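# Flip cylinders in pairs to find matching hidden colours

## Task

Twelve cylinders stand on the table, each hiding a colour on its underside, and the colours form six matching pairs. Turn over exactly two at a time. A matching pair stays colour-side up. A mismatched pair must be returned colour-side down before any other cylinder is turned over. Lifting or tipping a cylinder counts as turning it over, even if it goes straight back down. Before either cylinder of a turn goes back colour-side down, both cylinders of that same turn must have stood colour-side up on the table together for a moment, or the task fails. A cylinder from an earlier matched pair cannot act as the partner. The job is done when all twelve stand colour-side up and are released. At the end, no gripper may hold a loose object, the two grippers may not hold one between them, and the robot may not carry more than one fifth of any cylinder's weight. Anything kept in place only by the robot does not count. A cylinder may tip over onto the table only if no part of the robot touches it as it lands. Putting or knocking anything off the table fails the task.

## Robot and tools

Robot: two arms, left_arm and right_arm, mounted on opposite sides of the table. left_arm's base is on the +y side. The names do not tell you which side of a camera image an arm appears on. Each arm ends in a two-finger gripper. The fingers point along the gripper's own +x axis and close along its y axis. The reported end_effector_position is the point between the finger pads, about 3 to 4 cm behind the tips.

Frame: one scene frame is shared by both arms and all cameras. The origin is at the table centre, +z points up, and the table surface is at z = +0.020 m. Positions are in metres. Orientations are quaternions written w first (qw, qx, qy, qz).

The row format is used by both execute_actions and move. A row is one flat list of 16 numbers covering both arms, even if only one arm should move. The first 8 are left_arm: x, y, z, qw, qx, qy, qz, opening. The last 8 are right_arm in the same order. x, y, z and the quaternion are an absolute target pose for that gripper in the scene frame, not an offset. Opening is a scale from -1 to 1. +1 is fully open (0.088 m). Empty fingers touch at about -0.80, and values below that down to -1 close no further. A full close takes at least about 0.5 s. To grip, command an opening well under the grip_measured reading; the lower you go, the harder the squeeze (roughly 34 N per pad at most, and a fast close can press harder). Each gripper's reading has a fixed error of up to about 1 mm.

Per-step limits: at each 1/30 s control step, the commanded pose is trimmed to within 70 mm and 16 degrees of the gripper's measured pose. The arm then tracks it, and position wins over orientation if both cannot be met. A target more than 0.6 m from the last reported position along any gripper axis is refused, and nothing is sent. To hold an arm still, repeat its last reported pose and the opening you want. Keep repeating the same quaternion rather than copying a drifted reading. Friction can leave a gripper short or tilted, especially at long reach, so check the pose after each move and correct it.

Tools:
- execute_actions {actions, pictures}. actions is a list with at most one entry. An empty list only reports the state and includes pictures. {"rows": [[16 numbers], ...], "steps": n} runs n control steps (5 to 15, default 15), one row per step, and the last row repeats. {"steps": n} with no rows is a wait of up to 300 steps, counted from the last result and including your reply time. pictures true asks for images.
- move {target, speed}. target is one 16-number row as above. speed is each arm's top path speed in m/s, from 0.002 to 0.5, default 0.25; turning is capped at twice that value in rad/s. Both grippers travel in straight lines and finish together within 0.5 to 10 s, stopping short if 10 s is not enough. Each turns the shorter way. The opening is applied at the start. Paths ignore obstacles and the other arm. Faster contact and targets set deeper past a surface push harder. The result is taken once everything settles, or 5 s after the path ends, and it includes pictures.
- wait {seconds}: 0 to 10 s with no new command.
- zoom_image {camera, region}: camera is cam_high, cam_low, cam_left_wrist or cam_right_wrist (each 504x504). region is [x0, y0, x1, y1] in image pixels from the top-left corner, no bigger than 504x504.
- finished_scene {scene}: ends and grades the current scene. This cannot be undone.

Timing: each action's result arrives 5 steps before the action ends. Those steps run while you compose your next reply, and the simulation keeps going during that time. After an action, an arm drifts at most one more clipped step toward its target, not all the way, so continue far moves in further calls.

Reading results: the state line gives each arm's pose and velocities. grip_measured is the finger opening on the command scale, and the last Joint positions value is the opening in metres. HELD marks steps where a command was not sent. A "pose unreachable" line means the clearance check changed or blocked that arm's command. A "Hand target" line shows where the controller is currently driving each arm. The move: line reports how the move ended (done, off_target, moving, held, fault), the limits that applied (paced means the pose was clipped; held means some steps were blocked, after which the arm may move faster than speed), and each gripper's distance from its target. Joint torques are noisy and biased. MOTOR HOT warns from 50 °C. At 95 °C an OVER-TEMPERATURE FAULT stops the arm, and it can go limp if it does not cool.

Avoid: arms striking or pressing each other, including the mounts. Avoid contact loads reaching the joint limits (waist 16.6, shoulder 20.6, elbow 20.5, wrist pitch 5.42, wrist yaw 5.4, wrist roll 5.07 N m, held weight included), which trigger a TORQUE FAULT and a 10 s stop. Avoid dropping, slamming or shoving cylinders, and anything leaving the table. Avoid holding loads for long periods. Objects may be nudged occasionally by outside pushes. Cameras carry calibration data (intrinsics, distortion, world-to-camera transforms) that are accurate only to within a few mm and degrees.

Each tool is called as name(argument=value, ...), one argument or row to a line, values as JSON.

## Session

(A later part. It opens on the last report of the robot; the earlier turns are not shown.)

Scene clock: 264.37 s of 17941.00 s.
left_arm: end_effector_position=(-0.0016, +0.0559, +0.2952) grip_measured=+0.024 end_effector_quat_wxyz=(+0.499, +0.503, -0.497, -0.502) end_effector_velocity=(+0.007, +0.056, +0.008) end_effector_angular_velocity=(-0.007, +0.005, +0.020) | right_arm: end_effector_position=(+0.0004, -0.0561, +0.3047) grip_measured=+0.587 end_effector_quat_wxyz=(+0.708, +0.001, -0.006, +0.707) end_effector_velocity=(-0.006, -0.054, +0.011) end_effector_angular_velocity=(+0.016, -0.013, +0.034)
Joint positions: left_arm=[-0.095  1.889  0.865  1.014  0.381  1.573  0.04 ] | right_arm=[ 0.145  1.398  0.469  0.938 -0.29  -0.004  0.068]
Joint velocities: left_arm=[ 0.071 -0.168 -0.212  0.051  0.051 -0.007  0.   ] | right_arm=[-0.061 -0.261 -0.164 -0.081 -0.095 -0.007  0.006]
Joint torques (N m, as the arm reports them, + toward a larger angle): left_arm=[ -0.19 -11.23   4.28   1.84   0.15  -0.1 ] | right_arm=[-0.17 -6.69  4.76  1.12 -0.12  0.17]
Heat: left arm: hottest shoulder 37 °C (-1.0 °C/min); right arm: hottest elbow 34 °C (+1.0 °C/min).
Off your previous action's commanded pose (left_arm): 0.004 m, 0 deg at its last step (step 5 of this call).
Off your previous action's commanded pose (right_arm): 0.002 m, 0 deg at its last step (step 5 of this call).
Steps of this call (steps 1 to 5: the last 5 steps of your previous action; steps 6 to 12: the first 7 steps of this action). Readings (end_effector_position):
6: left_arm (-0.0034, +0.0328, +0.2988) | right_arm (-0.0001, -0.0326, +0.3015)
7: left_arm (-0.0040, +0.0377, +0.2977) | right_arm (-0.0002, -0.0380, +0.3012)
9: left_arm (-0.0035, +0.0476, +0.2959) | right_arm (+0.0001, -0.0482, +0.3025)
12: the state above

move(
  target=[-0.12,0.285,0.16,0,0.707,0,-0.707,-0.3,0.044,-0.09,0.16,0.5,-0.5,0.5,0.5,0.6],
  speed=0.5,
)

move(
  target=[-0.12,0.285,0.075,0,0.707,0,-0.707,-0.3,0.044,-0.09,0.075,0.5,-0.5,0.5,0.5,0.6],
  speed=0.2,
)

execute_actions(
  actions=[
    {"rows":[[-0.12,0.285,0.075,0,0.707,0,-0.707,0.6,0.044,-0.09,0.075,0.5,-0.5,0.5,0.5,-0.3]],"steps":12},
  ],
)

execute_actions(
  actions=[
    {"rows":[[-0.12,0.285,0.16,0,0.707,0,-0.707,0.6,0.044,-0.09,0.16,0.5,-0.5,0.5,0.5,-0.3]],"steps":15},
  ],
)

move(
  target=[-0.003,0.065,0.3,0.5,0.5,-0.5,-0.5,0.6,0,-0.065,0.302,0.707,0,0,0.707,-0.3],
  speed=0.5,
)

move(
  target=[-0.003,0.027,0.297,0.5,0.5,-0.5,-0.5,0.6,0,-0.027,0.302,0.707,0,0,0.707,-0.3],
)

execute_actions(
  actions=[
    {"rows":[[-0.003,0.027,0.297,0.5,0.5,-0.5,-0.5,-0.3,0,-0.027,0.302,0.707,0,0,0.707,-0.3]],"steps":12},
  ],
)

execute_actions(
  actions=[
    {"rows":[[-0.003,0.027,0.297,0.5,0.5,-0.5,-0.5,-0.3,0,-0.027,0.302,0.707,0,0,0.707,0.6]],"steps":8},
  ],
)

execute_actions(
  actions=[
    {"rows":[[-0.003,0.065,0.3,0.5,0.5,-0.5,-0.5,-0.3,0,-0.065,0.302,0.707,0,0,0.707,0.6]],"steps":12},
  ],
)

move(
  target=[-0.067,0.285,0.16,0,0.707,0,-0.707,-0.3,-0.096,-0.05,0.145,0.5,-0.5,0.5,0.5,0.6],
  speed=0.5,
)

move(
  target=[-0.067,0.285,0.075,0,0.707,0,-0.707,-0.3,-0.096,-0.05,0.145,0.5,-0.5,0.5,0.5,0.6],
  speed=0.2,
)

execute_actions(
  actions=[
    {"rows":[[-0.067,0.285,0.075,0,0.707,0,-0.707,0.6,-0.096,-0.05,0.145,0.5,-0.5,0.5,0.5,0.6]],"steps":15},
  ],
)

Scene clock: 267.23 s of 17941.00 s.
left_arm: end_effector_position=(-0.1200, +0.2853, +0.1585) grip_measured=+0.021 end_effector_quat_wxyz=(+0.004, +0.703, +0.001, -0.711) end_effector_velocity=(-0.001, +0.004, -0.001) end_effector_angular_velocity=(+0.027, -0.006, +0.000) | right_arm: end_effector_position=(+0.0437, -0.0925, +0.1636) grip_measured=+0.600 end_effector_quat_wxyz=(+0.500, -0.497, +0.497, +0.506) end_effector_velocity=(+0.001, -0.003, -0.000) end_effector_angular_velocity=(-0.032, +0.003, +0.019)
Joint positions: left_arm=[-0.419  1.563  0.864 -0.867  0.012  1.623  0.04 ] | right_arm=[ 0.116  1.935  1.422 -1.049 -0.009 -0.325  0.068]
Joint velocities: left_arm=[-0.007  0.007  0.002 -0.022 -0.007 -0.007 -0.   ] | right_arm=[-0.002  0.017  0.022 -0.037  0.007 -0.022 -0.   ]
Joint torques (N m, as the arm reports them, + toward a larger angle): left_arm=[-0.44 -4.75  5.97  0.09  0.02 -0.07] | right_arm=[ 0.28 -8.32  6.95 -0.09  0.01 -0.12]
Heat: left arm: hottest shoulder 37 °C (-1.0 °C/min); right arm: hottest elbow 34 °C (+1.0 °C/min).
Hand target (left_arm): -0.120, +0.283, +0.159; +0.004, +0.704, +0.002, -0.710
Hand target (right_arm): +0.044, -0.091, +0.161; +0.496, -0.501, +0.499, +0.504
Off your previous action's commanded pose (left_arm): 0.006 m, 0 deg at its last step (step 5 of this call).
Off your previous action's commanded pose (right_arm): 0.005 m, 1 deg at its last step (step 5 of this call).
Off the commanded pose (left_arm): 0.002 m, 1 deg.
Off the commanded pose (right_arm): 0.004 m, 1 deg.
Kept back: nothing.
move: done
camera_calibration (this result's frames):
cam_left_wrist: T_world_to_cam=[[-0.00774226, 0.999241, -0.0381645, -0.26738], [0.95906, 0.018225, 0.282616, 0.0978626], [0.283097, -0.034414, -0.958474, 0.268639], [0, 0, 0, 1]] pos_world=[-0.171977, 0.274639, 0.219621]
cam_right_wrist: T_world_to_cam=[[0.997696, 0.0631077, 0.0249001, -0.0355361], [0.0529468, -0.953777, 0.295814, -0.10582], [0.0424172, -0.293814, -0.954921, 0.207044], [0, 0, 0, 1]] pos_world=[0.0322748, -0.0378532, 0.229899]

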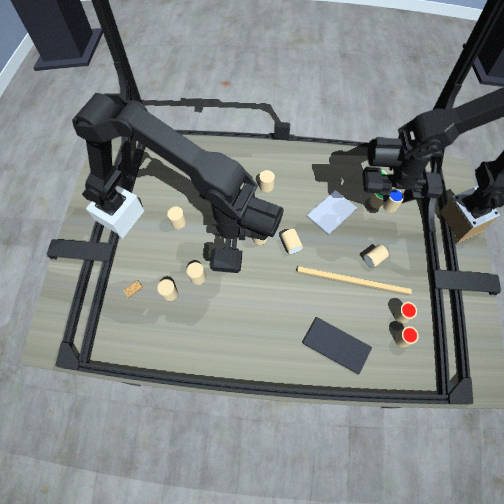

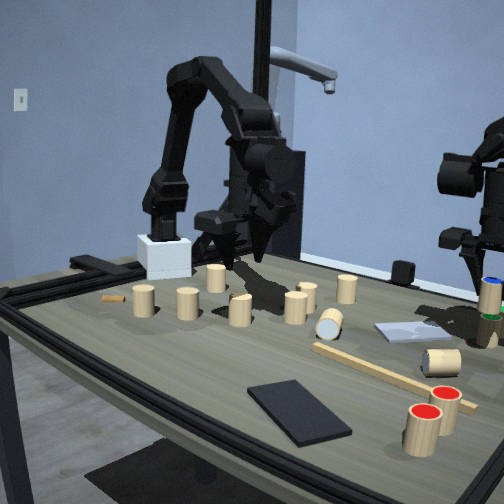

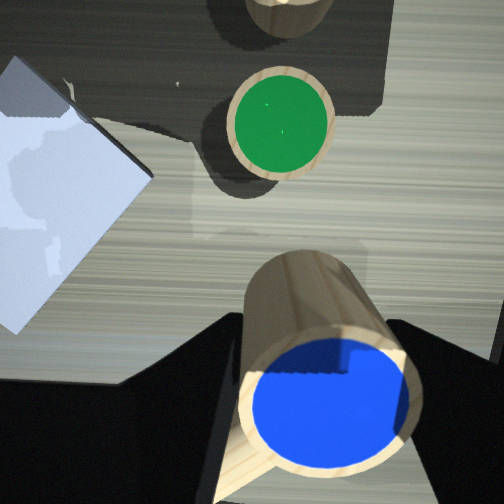

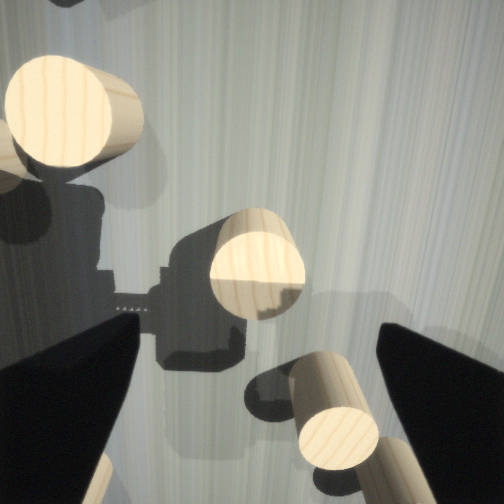

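Scene clock: 268.27 s of 17941.00 s.
left_arm: end_effector_position=(-0.1194, +0.2805, +0.0788) grip_measured=+0.020 end_effector_quat_wxyz=(+0.007, +0.706, -0.005, -0.708) end_effector_velocity=(-0.001, -0.003, -0.001) end_effector_angular_velocity=(-0.017, -0.008, +0.000) | right_arm: end_effector_position=(+0.0454, -0.0876, +0.0819) grip_measured=+0.600 end_effector_quat_wxyz=(+0.505, -0.497, +0.494, +0.504) end_effector_velocity=(+0.002, -0.001, -0.003) end_effector_angular_velocity=(-0.005, -0.006, +0.005)
Joint positions: left_arm=[-0.424  1.782  0.715 -0.488  0.003  1.623  0.04 ] | right_arm=[ 0.119  2.071  1.269 -0.75  -0.003 -0.32   0.068]
Joint velocities: left_arm=[-0.007  0.002 -0.002  0.022 -0.007 -0.007 -0.   ] | right_arm=[-0.002  0.007 -0.002  0.007  0.007 -0.007 -0.   ]
Joint torques (N m, as the arm reports them, + toward a larger angle): left_arm=[-0.07 -5.03  3.    0.52 -0.02  0.04] | right_arm=[ 0.29 -8.73  4.04  0.3   0.01  0.19]
Heat: left arm: hottest shoulder 37 °C (-1.0 °C/min); right arm: hottest elbow 34 °C (+0.0 °C/min).
Hand target (left_arm): -0.120, +0.285, +0.075; -0.000, +0.707, +0.000, -0.707
Hand target (right_arm): +0.044, -0.091, +0.075; +0.500, -0.500, +0.500, +0.500
Off the commanded pose (left_arm): 0.006 m, 1 deg.
Off the commanded pose (right_arm): 0.007 m, 1 deg.
Kept back: nothing.
move: done
camera_calibration (this result's frames):
cam_left_wrist: T_world_to_cam=[[-0.00322611, 0.998769, -0.0495046, -0.264116], [0.956423, 0.0175356, 0.291457, 0.119115], [0.291966, -0.0464071, -0.955302, 0.196123], [0, 0, 0, 1]] pos_world=[-0.172038, 0.270803, 0.139565]
cam_right_wrist: T_world_to_cam=[[0.99759, 0.0605426, 0.0338964, -0.0364639], [0.0481651, -0.955881, 0.28978, -0.076579], [0.0499449, -0.287449, -0.956493, 0.130746], [0, 0, 0, 1]] pos_world=[0.0335344, -0.03341, 0.148484]

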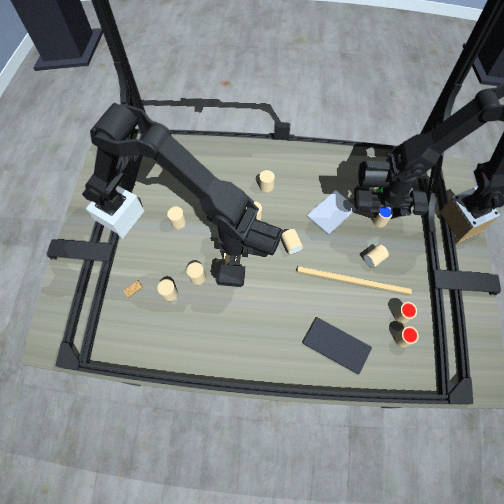

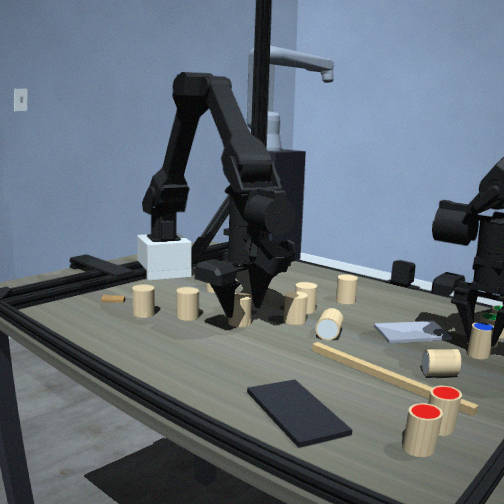

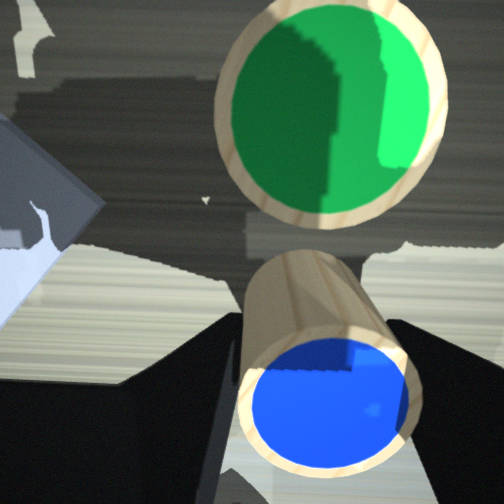

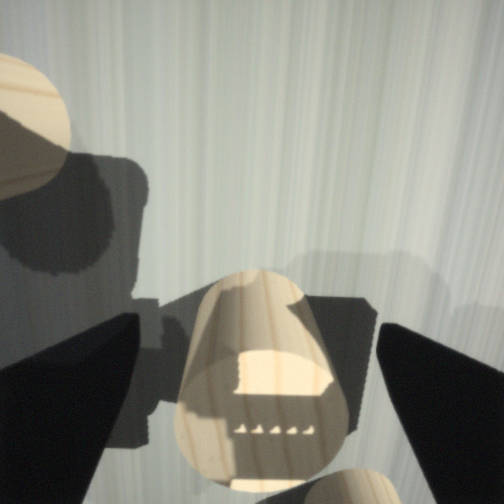

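Scene clock: 268.50 s of 17941.00 s.
left_arm: end_effector_position=(-0.1195, +0.2805, +0.0788) grip_measured=+0.489 end_effector_quat_wxyz=(+0.007, +0.706, -0.005, -0.708) end_effector_velocity=(+0.000, +0.009, -0.000) end_effector_angular_velocity=(+0.037, -0.005, +0.005) | right_arm: end_effector_position=(+0.0453, -0.0879, +0.0808) grip_measured=+0.020 end_effector_quat_wxyz=(+0.504, -0.497, +0.495, +0.504) end_effector_velocity=(-0.002, +0.002, +0.002) end_effector_angular_velocity=(+0.018, +0.017, +0.005)
Joint positions: left_arm=[-0.424  1.782  0.715 -0.487  0.003  1.623  0.063] | right_arm=[ 0.119  2.074  1.269 -0.75  -0.002 -0.32   0.04 ]
Joint velocities: left_arm=[-0.002 -0.002 -0.002 -0.037 -0.007 -0.007  0.053] | right_arm=[-0.002 -0.007 -0.002  0.007 -0.022 -0.007  0.   ]
Joint torques (N m, as the arm reports them, + toward a larger angle): left_arm=[-0.49 -4.95  3.09  0.56 -0.08  0.08] | right_arm=[ 0.25 -8.65  4.57  0.28 -0.01  0.16]
Heat: left arm: hottest shoulder 37 °C (-1.0 °C/min); right arm: hottest elbow 34 °C (+0.0 °C/min).
Steps of this call (steps 1 to 7: the first 7 steps of this action). Readings (end_effector_position):
1: left_arm (-0.1194, +0.2805, +0.0788) | right_arm (+0.0454, -0.0877, +0.0816)
2: left_arm (-0.1195, +0.2805, +0.0788) | right_arm (+0.0454, -0.0877, +0.0815)
4: left_arm (-0.1195, +0.2805, +0.0788) | right_arm (+0.0454, -0.0878, +0.0811)
7: the state above

Scene clock: 269.00 s of 17941.00 s.
left_arm: end_effector_position=(-0.1196, +0.2841, +0.1505) grip_measured=+0.598 end_effector_quat_wxyz=(+0.003, +0.706, -0.000, -0.708) end_effector_velocity=(-0.002, +0.037, +0.054) end_effector_angular_velocity=(+0.159, +0.001, +0.005) | right_arm: end_effector_position=(+0.0453, -0.0879, +0.1543) grip_measured=+0.020 end_effector_quat_wxyz=(+0.503, -0.498, +0.496, +0.503) end_effector_velocity=(-0.006, -0.018, +0.039) end_effector_angular_velocity=(-0.121, +0.047, +0.005)
Joint positions: left_arm=[-0.424  1.584  0.848 -0.832  0.002  1.623  0.068] | right_arm=[ 0.119  1.96   1.419 -1.018 -0.002 -0.32   0.04 ]
Joint velocities: left_arm=[-0.002 -0.12   0.125 -0.403 -0.007 -0.007  0.001] | right_arm=[-0.002 -0.012  0.144 -0.286 -0.007 -0.007 -0.   ]
Joint torques (N m, as the arm reports them, + toward a larger angle): left_arm=[-0.04 -6.6   5.54  0.15 -0.04  0.04] | right_arm=[  0.24 -10.24   6.06  -0.19  -0.01   0.16]
Heat: left arm: hottest shoulder 37 °C (-1.0 °C/min); right arm: hottest elbow 34 °C (+0.0 °C/min).
Off your previous action's commanded pose (left_arm): 0.006 m, 1 deg at its last step (step 5 of this call).
Off your previous action's commanded pose (right_arm): 0.006 m, 1 deg at its last step (step 5 of this call).
Steps of this call (steps 1 to 5: the last 5 steps of your previous action; steps 6 to 15: the first 10 steps of this action). Readings (end_effector_position):
6: left_arm (-0.1196, +0.2835, +0.0844) | right_arm (+0.0447, -0.0899, +0.0866)
7: left_arm (-0.1199, +0.2903, +0.0928) | right_arm (+0.0428, -0.0955, +0.0933)
9: left_arm (-0.1200, +0.2910, +0.1137) | right_arm (+0.0422, -0.0975, +0.1129)
13: left_arm (-0.1195, +0.2825, +0.1449) | right_arm (+0.0453, -0.0879, +0.1485)
15: the state above

Scene clock: 271.67 s of 17941.00 s.
left_arm: end_effector_position=(-0.0048, +0.0696, +0.3030) grip_measured=+0.600 end_effector_quat_wxyz=(+0.494, +0.502, -0.505, -0.499) end_effector_velocity=(+0.000, -0.001, +0.001) end_effector_angular_velocity=(-0.007, +0.004, +0.005) | right_arm: end_effector_position=(+0.0013, -0.0634, +0.3063) grip_measured=+0.020 end_effector_quat_wxyz=(+0.711, -0.002, -0.009, +0.703) end_effector_velocity=(-0.002, +0.000, -0.003) end_effector_angular_velocity=(+0.002, -0.008, +0.010)
Joint positions: left_arm=[-0.084  1.83   0.816  1.012  0.403  1.584  0.068] | right_arm=[ 0.138  1.36   0.448  0.922 -0.288 -0.012  0.04 ]
Joint velocities: left_arm=[-0.002  0.002  0.002  0.007 -0.007 -0.007  0.   ] | right_arm=[ 0.002  0.012 -0.007  0.022 -0.007 -0.007  0.   ]
Joint torques (N m, as the arm reports them, + toward a larger angle): left_arm=[ 0.29 -7.14  6.39  1.76  0.13 -0.18] | right_arm=[ 0.25 -4.75  5.11  1.64  0.03  0.18]
Heat: left arm: hottest shoulder 37 °C (-1.0 °C/min); right arm: hottest elbow 34 °C (+1.0 °C/min).
Hand target (left_arm): -0.003, +0.067, +0.301; +0.495, +0.500, -0.504, -0.500
Hand target (right_arm): +0.000, -0.064, +0.301; +0.711, -0.002, -0.002, +0.703
Off your previous action's commanded pose (left_arm): 0.007 m, 1 deg at its last step (step 5 of this call).
Off your previous action's commanded pose (right_arm): 0.005 m, 0 deg at its last step (step 5 of this call).
Off the commanded pose (left_arm): 0.006 m, 1 deg.
Off the commanded pose (right_arm): 0.005 m, 1 deg.
Kept back: nothing.
move: done
camera_calibration (this result's frames):
cam_left_wrist: T_world_to_cam=[[0.0125499, -0.0314567, -0.999426, 0.317596], [0.958204, 0.286071, 0.00302821, 0.0165585], [0.285812, -0.957692, 0.0337321, 0.130687], [0, 0, 0, 1]] pos_world=[-0.0572042, 0.130412, 0.312956]
cam_right_wrist: T_world_to_cam=[[0.996508, -0.0409264, 0.0727766, -0.0198075], [0.0573367, -0.298189, -0.952783, 0.306005], [0.0606952, 0.953629, -0.294802, 0.230557], [0, 0, 0, 1]] pos_world=[-0.0118006, -0.129429, 0.360966]

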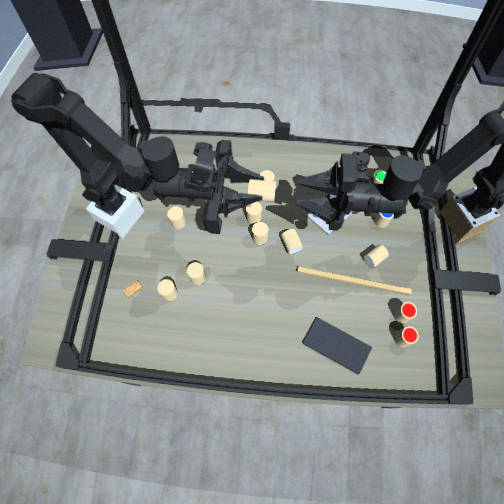

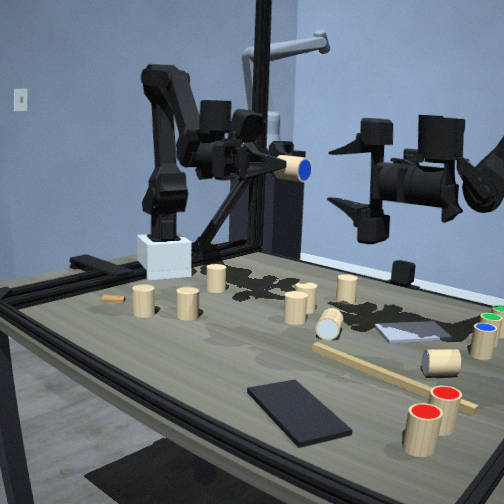

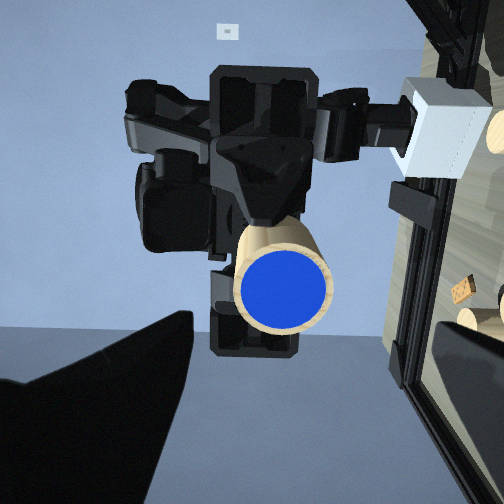

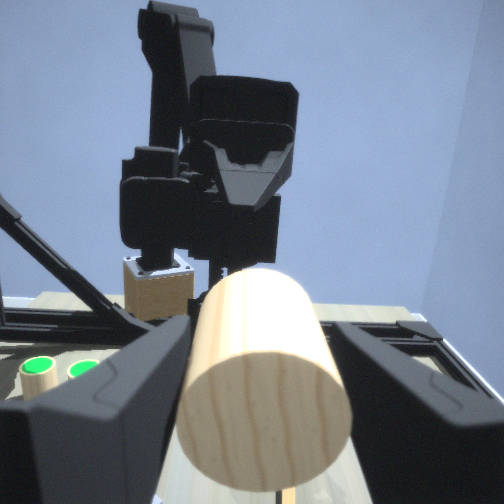

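Scene clock: 272.57 s of 17941.00 s.
left_arm: end_effector_position=(-0.0030, +0.0307, +0.3008) grip_measured=+0.600 end_effector_quat_wxyz=(+0.500, +0.500, -0.503, -0.497) end_effector_velocity=(+0.001, -0.002, +0.005) end_effector_angular_velocity=(-0.016, +0.001, +0.005) | right_arm: end_effector_position=(+0.0000, -0.0301, +0.2997) grip_measured=+0.020 end_effector_quat_wxyz=(+0.707, -0.004, +0.001, +0.707) end_effector_velocity=(+0.000, +0.000, -0.002) end_effector_angular_velocity=(-0.007, -0.005, +0.005)
Joint positions: left_arm=[-0.123  1.952  0.971  0.989  0.356  1.574  0.068] | right_arm=[ 0.174  1.509  0.555  0.947 -0.262 -0.006  0.04 ]
Joint velocities: left_arm=[-0.002  0.002  0.012  0.007 -0.007 -0.007 -0.   ] | right_arm=[-0.002  0.002  0.002 -0.007 -0.007 -0.007  0.   ]
Joint torques (N m, as the arm reports them, + toward a larger angle): left_arm=[-0.1  -8.12  6.59  1.38 -0.22 -0.16] | right_arm=[ 0.27 -5.76  7.65  1.64  0.04  0.19]
Heat: left arm: hottest shoulder 37 °C (-1.0 °C/min); right arm: hottest elbow 34 °C (+0.0 °C/min).
Hand target (left_arm): -0.003, +0.027, +0.297; +0.500, +0.500, -0.500, -0.500
Hand target (right_arm): -0.000, -0.027, +0.302; +0.707, -0.000, +0.000, +0.707
Off the commanded pose (left_arm): 0.005 m, 1 deg.
Off the commanded pose (right_arm): 0.004 m, 0 deg.
Kept back: nothing.
move: done
camera_calibration (this result's frames):
cam_left_wrist: T_world_to_cam=[[0.00593314, -0.0402506, -0.999172, 0.314348], [0.955766, 0.294064, -0.00617066, 0.0284868], [0.294069, -0.954938, 0.0402149, 0.0910252], [0, 0, 0, 1]] pos_world=[-0.0558594, 0.0911992, 0.310603]
cam_right_wrist: T_world_to_cam=[[0.997614, -0.029512, 0.0624081, -0.0132697], [0.0500408, -0.313624, -0.948228, 0.307824], [0.0475568, 0.949089, -0.311399, 0.201734], [0, 0, 0, 1]] pos_world=[-0.0117595, -0.0953136, 0.355535]

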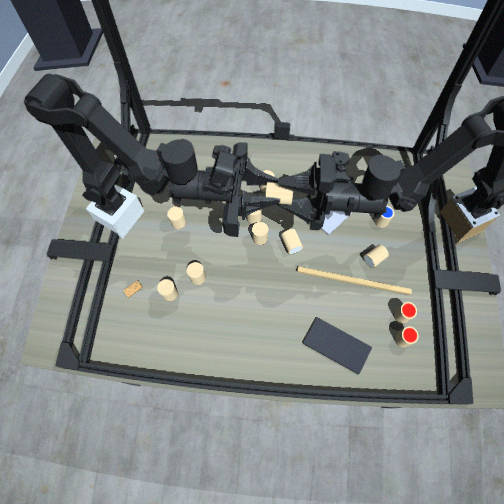

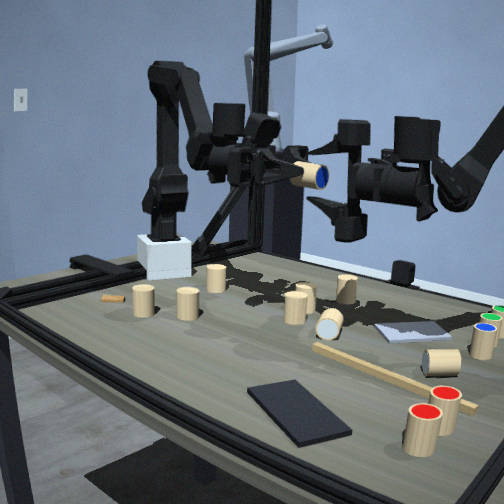

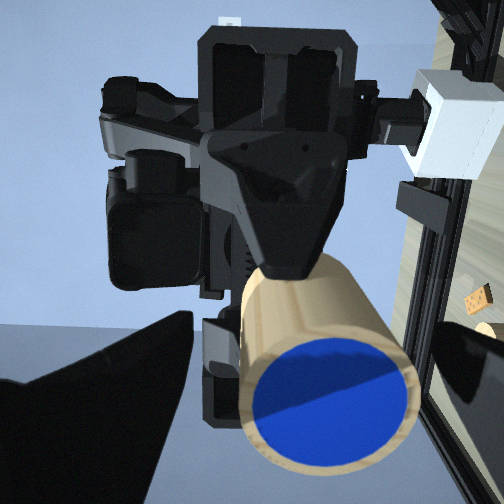

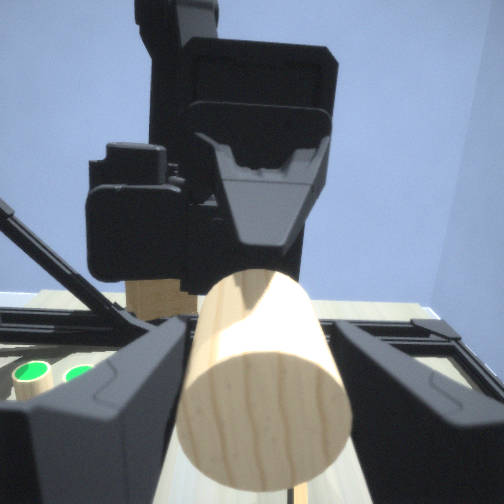

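Scene clock: 272.80 s of 17941.00 s.
left_arm: end_effector_position=(-0.0031, +0.0303, +0.3008) grip_measured=+0.026 end_effector_quat_wxyz=(+0.500, +0.500, -0.503, -0.497) end_effector_velocity=(+0.002, +0.000, +0.001) end_effector_angular_velocity=(+0.002, +0.023, +0.010) | right_arm: end_effector_position=(-0.0000, -0.0297, +0.3000) grip_measured=+0.020 end_effector_quat_wxyz=(+0.707, -0.003, +0.001, +0.707) end_effector_velocity=(-0.000, -0.001, +0.000) end_effector_angular_velocity=(-0.002, -0.007, +0.005)
Joint positions: left_arm=[-0.123  1.953  0.973  0.987  0.356  1.573  0.04 ] | right_arm=[ 0.175  1.51   0.556  0.949 -0.262 -0.005  0.04 ]
Joint velocities: left_arm=[ 0.002 -0.002  0.002 -0.007 -0.007 -0.022 -0.   ] | right_arm=[-0.002 -0.007 -0.002 -0.007 -0.007 -0.007 -0.   ]
Joint torques (N m, as the arm reports them, + toward a larger angle): left_arm=[-0.35 -8.1   6.58  1.58 -0.14 -0.16] | right_arm=[ 0.29 -5.84  7.67  1.52  0.02  0.15]
Heat: left arm: hottest shoulder 37 °C (-1.0 °C/min); right arm: hottest elbow 34 °C (+0.0 °C/min).
Steps of this call (steps 1 to 7: the first 7 steps of this action). Readings (end_effector_position):
1: left_arm (-0.0032, +0.0306, +0.3007) | right_arm (+0.0000, -0.0300, +0.2998)
2: left_arm (-0.0031, +0.0305, +0.3008) | right_arm (+0.0001, -0.0299, +0.2998)
4: left_arm (-0.0031, +0.0304, +0.3007) | right_arm (+0.0001, -0.0298, +0.3000)
7: the state above

Scene clock: 273.07 s of 17941.00 s.
left_arm: end_effector_position=(-0.0032, +0.0302, +0.3006) grip_measured=+0.026 end_effector_quat_wxyz=(+0.500, +0.500, -0.503, -0.497) end_effector_velocity=(-0.000, -0.000, -0.006) end_effector_angular_velocity=(+0.016, +0.013, +0.005) | right_arm: end_effector_position=(+0.0000, -0.0297, +0.3002) grip_measured=+0.077 end_effector_quat_wxyz=(+0.707, -0.003, +0.001, +0.707) end_effector_velocity=(-0.001, +0.003, +0.008) end_effector_angular_velocity=(+0.017, -0.012, +0.010)
Joint positions: left_arm=[-0.124  1.954  0.973  0.987  0.356  1.573  0.04 ] | right_arm=[ 0.175  1.51   0.556  0.949 -0.262 -0.004  0.043]
Joint velocities: left_arm=[-0.002  0.007 -0.002 -0.007 -0.007 -0.007 -0.   ] | right_arm=[ 0.002 -0.002  0.022 -0.007 -0.007 -0.007  0.114]
Joint torques (N m, as the arm reports them, + toward a larger angle): left_arm=[-0.19 -8.25  6.53  1.58 -0.08 -0.13] | right_arm=[ 0.26 -5.84  7.52  1.52  0.02  0.16]
Heat: left arm: hottest shoulder 37 °C (-1.0 °C/min); right arm: hottest elbow 34 °C (+0.0 °C/min).
Off your previous action's commanded pose (left_arm): 0.005 m, 0 deg at its last step (step 5 of this call).
Off your previous action's commanded pose (right_arm): 0.003 m, 0 deg at its last step (step 5 of this call).
Steps of this call (steps 1 to 5: the last 5 steps of your previous action; steps 6 to 8: the first 3 steps of this action). Readings (end_effector_position):
6: left_arm (-0.0031, +0.0303, +0.3008) | right_arm (-0.0000, -0.0297, +0.3000)
7: left_arm (-0.0030, +0.0303, +0.3006) | right_arm (-0.0000, -0.0297, +0.3000)
8: the state above

Scene clock: 273.47 s of 17941.00 s.
left_arm: end_effector_position=(-0.0016, +0.0559, +0.2949) grip_measured=+0.025 end_effector_quat_wxyz=(+0.499, +0.503, -0.496, -0.502) end_effector_velocity=(+0.009, +0.057, +0.006) end_effector_angular_velocity=(-0.002, -0.008, +0.034) | right_arm: end_effector_position=(+0.0004, -0.0561, +0.3048) grip_measured=+0.587 end_effector_quat_wxyz=(+0.708, +0.001, -0.006, +0.707) end_effector_velocity=(-0.004, -0.054, +0.011) end_effector_angular_velocity=(+0.016, -0.013, +0.019)
Joint positions: left_arm=[-0.095  1.889  0.865  1.013  0.381  1.573  0.04 ] | right_arm=[ 0.145  1.398  0.469  0.938 -0.29  -0.004  0.068]
Joint velocities: left_arm=[ 0.071 -0.168 -0.217  0.051  0.037  0.007 -0.   ] | right_arm=[-0.061 -0.261 -0.164 -0.081 -0.081 -0.007  0.006]
Joint torques (N m, as the arm reports them, + toward a larger angle): left_arm=[ -0.18 -10.81   4.49   1.99   0.16  -0.05] | right_arm=[-0.28 -6.66  4.8   1.1  -0.15  0.17]
Heat: left arm: hottest shoulder 37 °C (-1.0 °C/min); right arm: hottest elbow 34 °C (+0.0 °C/min).
Off your previous action's commanded pose (left_arm): 0.003 m, 0 deg at its last step (step 5 of this call).
Off your previous action's commanded pose (right_arm): 0.002 m, 0 deg at its last step (step 5 of this call).
Steps of this call (steps 1 to 5: the last 5 steps of your previous action; steps 6 to 12: the first 7 steps of this action). Readings (end_effector_position):
6: left_arm (-0.0035, +0.0326, +0.2983) | right_arm (-0.0001, -0.0325, +0.3014)
7: left_arm (-0.0040, +0.0375, +0.2974) | right_arm (+0.0000, -0.0380, +0.3013)
9: left_arm (-0.0035, +0.0475, +0.2956) | right_arm (+0.0001, -0.0482, +0.3025)
12: the state above

Scene clock: 276.03 s of 17941.00 s.
left_arm: end_effector_position=(-0.0668, +0.2853, +0.1584) grip_measured=+0.022 end_effector_quat_wxyz=(+0.005, +0.704, +0.001, -0.710) end_effector_velocity=(+0.001, +0.005, -0.000) end_effector_angular_velocity=(+0.027, -0.015, +0.020) | right_arm: end_effector_position=(-0.0940, -0.0523, +0.1489) grip_measured=+0.600 end_effector_quat_wxyz=(+0.500, -0.500, +0.494, +0.506) end_effector_velocity=(-0.004, -0.004, -0.002) end_effector_angular_velocity=(-0.038, +0.019, +0.010)
Joint positions: left_arm=[-0.21   1.596  0.896 -0.868  0.01   1.832  0.04 ] | right_arm=[ 0.505  2.034  1.504 -1.029  0.001  0.056  0.068]
Joint velocities: left_arm=[-0.002  0.002  0.002 -0.022 -0.022 -0.022 -0.   ] | right_arm=[ 0.002  0.017  0.017 -0.037 -0.022 -0.007 -0.   ]
Joint torques (N m, as the arm reports them, + toward a larger angle): left_arm=[-0.23 -4.99  6.    0.15 -0.07 -0.11] | right_arm=[ 0.3  -8.96  6.91 -0.07 -0.13  0.18]
Heat: left arm: hottest shoulder 37 °C (+0.0 °C/min); right arm: hottest elbow 34 °C (+1.0 °C/min).
Hand target (left_arm): -0.066, +0.283, +0.159; +0.004, +0.705, +0.002, -0.709
Hand target (right_arm): -0.096, -0.051, +0.146; +0.497, -0.502, +0.498, +0.503
Off your previous action's commanded pose (left_arm): 0.006 m, 0 deg at its last step (step 5 of this call).
Off your previous action's commanded pose (right_arm): 0.005 m, 1 deg at its last step (step 5 of this call).
Off the commanded pose (left_arm): 0.002 m, 1 deg.
Off the commanded pose (right_arm): 0.005 m, 1 deg.
Kept back: nothing.
move: done
camera_calibration (this result's frames):
cam_left_wrist: T_world_to_cam=[[-0.00804826, 0.999208, -0.03896, -0.266861], [0.958353, 0.0188302, 0.284964, 0.0463302], [0.285472, -0.035044, -0.957746, 0.253744], [0, 0, 0, 1]] pos_world=[-0.118985, 0.27467, 0.219423]
cam_right_wrist: T_world_to_cam=[[0.997, 0.0710072, 0.0308147, 0.0991536], [0.0587621, -0.953439, 0.295807, -0.0553342], [0.0503843, -0.293109, -0.954751, 0.21147], [0, 0, 0, 1]] pos_world=[-0.106259, 0.00218541, 0.215214]

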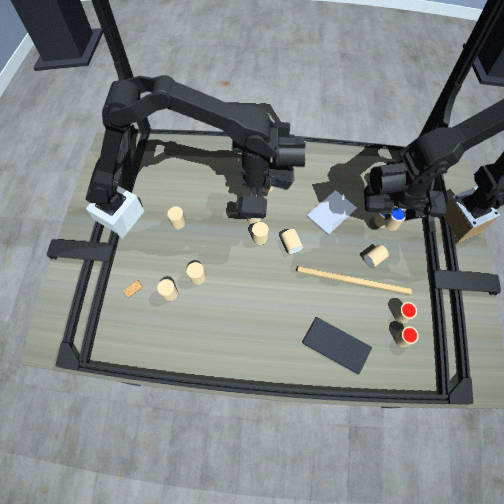

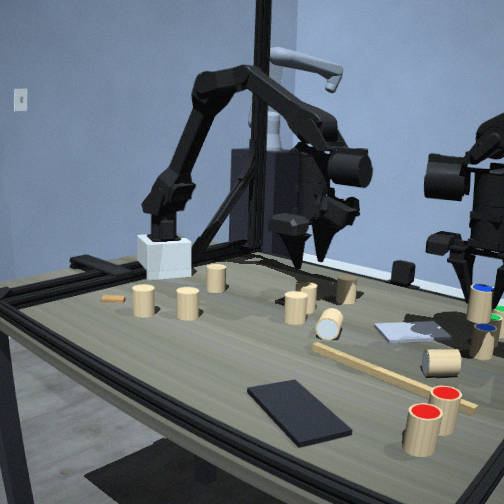

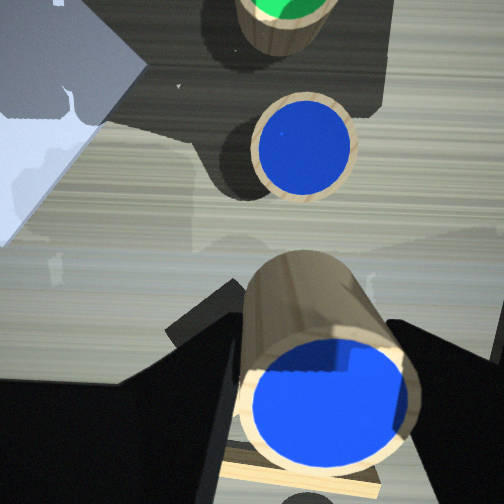

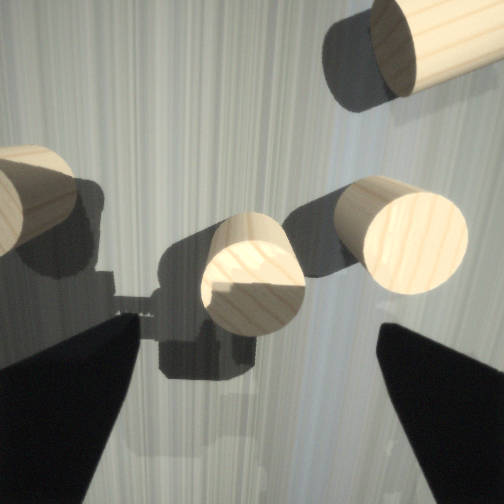

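Scene clock: 277.00 s of 17941.00 s.
left_arm: end_effector_position=(-0.0657, +0.2810, +0.0793) grip_measured=+0.021 end_effector_quat_wxyz=(+0.007, +0.708, -0.004, -0.707) end_effector_velocity=(+0.003, -0.001, -0.000) end_effector_angular_velocity=(-0.001, -0.023, +0.020) | right_arm: end_effector_position=(-0.0948, -0.0511, +0.1482) grip_measured=+0.600 end_effector_quat_wxyz=(+0.501, -0.499, +0.497, +0.503) end_effector_velocity=(+0.004, -0.002, +0.000) end_effector_angular_velocity=(-0.007, -0.008, -0.000)
Joint positions: left_arm=[-0.214  1.806  0.75  -0.499  0.003  1.832  0.04 ] | right_arm=[ 0.507  2.042  1.512 -1.033  0.001  0.068  0.068]
Joint velocities: left_arm=[-0.002  0.002  0.002  0.007 -0.022 -0.022 -0.   ] | right_arm=[-0.007 -0.002 -0.002 -0.007  0.007 -0.007 -0.   ]
Joint torques (N m, as the arm reports them, + toward a larger angle): left_arm=[-0.42 -4.97  3.03  0.63 -0.11  0.03] | right_arm=[ 0.28 -9.1   6.97 -0.08 -0.08  0.19]
Heat: left arm: hottest shoulder 37 °C (+0.0 °C/min); right arm: hottest elbow 34 °C (+1.0 °C/min).
Hand target (left_arm): -0.067, +0.285, +0.075; -0.000, +0.707, -0.000, -0.707
Hand target (right_arm): -0.096, -0.050, +0.145; +0.500, -0.500, +0.500, +0.500
Off the commanded pose (left_arm): 0.006 m, 1 deg.
Off the commanded pose (right_arm): 0.004 m, 1 deg.
Kept back: nothing.
move: done
camera_calibration (this result's frames):
cam_left_wrist: T_world_to_cam=[[-0.00346988, 0.998781, -0.0492336, -0.26446], [0.955439, 0.0178437, 0.29465, 0.0671316], [0.29517, -0.0460173, -0.954336, 0.180967], [0, 0, 0, 1]] pos_world=[-0.118474, 0.271268, 0.139903]
cam_right_wrist: T_world_to_cam=[[0.997653, 0.0612094, 0.030705, 0.0994826], [0.0492806, -0.95307, 0.298712, -0.0552004], [0.047548, -0.296497, -0.953849, 0.210556], [0, 0, 0, 1]] pos_world=[-0.10654, 0.00373002, 0.214273]

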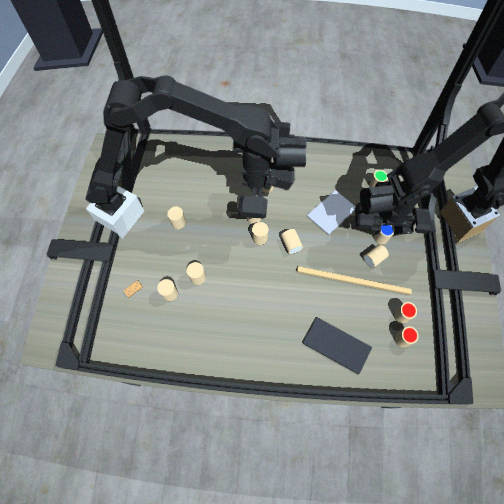

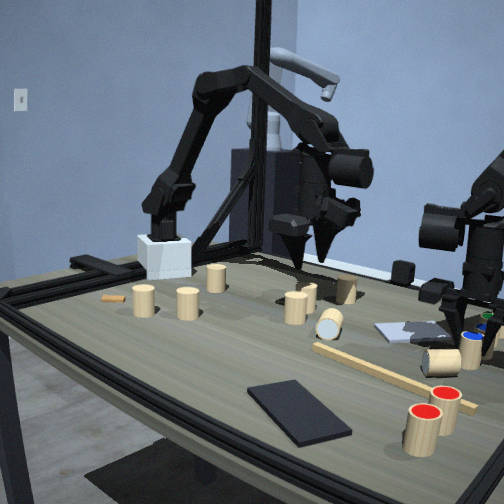

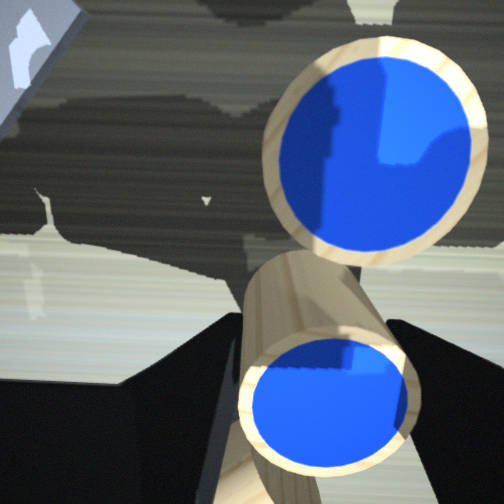

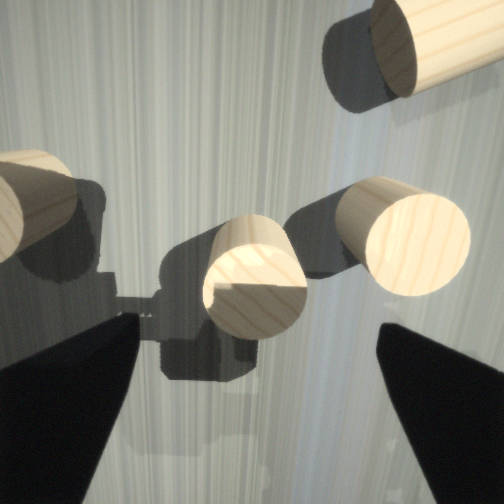

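Scene clock: 277.33 s of 17941.00 s.
left_arm: end_effector_position=(-0.0655, +0.2806, +0.0793) grip_measured=+0.547 end_effector_quat_wxyz=(+0.008, +0.708, -0.005, -0.706) end_effector_velocity=(+0.000, +0.002, -0.002) end_effector_angular_velocity=(+0.004, -0.006, +0.005) | right_arm: end_effector_position=(-0.0948, -0.0511, +0.1480) grip_measured=+0.600 end_effector_quat_wxyz=(+0.501, -0.499, +0.497, +0.503) end_effector_velocity=(-0.000, +0.002, +0.001) end_effector_angular_velocity=(+0.012, +0.008, +0.005)
Joint positions: left_arm=[-0.214  1.806  0.75  -0.497  0.003  1.832  0.066] | right_arm=[ 0.507  2.042  1.512 -1.033  0.001  0.068  0.068]
Joint velocities: left_arm=[-0.002  0.002 -0.007  0.007 -0.007 -0.007  0.021] | right_arm=[-0.002 -0.002  0.002  0.007 -0.007 -0.007 -0.   ]
Joint torques (N m, as the arm reports them, + toward a larger angle): left_arm=[-0.18 -5.17  3.17  0.49 -0.07  0.04] | right_arm=[ 0.25 -9.1   6.96 -0.07 -0.08  0.19]
Heat: left arm: hottest shoulder 37 °C (+0.0 °C/min); right arm: hottest elbow 35 °C (+2.0 °C/min).
Steps of this call (steps 1 to 10: the first 10 steps of this action). Readings (end_effector_position):
1: left_arm (-0.0656, +0.2810, +0.0794) | right_arm (-0.0948, -0.0511, +0.1482)
2: left_arm (-0.0656, +0.2809, +0.0794) | right_arm (-0.0948, -0.0511, +0.1482)
4: left_arm (-0.0655, +0.2806, +0.0794) | right_arm (-0.0948, -0.0511, +0.1482)
8: left_arm (-0.0655, +0.2806, +0.0793) | right_arm (-0.0948, -0.0511, +0.1480)
10: the state above


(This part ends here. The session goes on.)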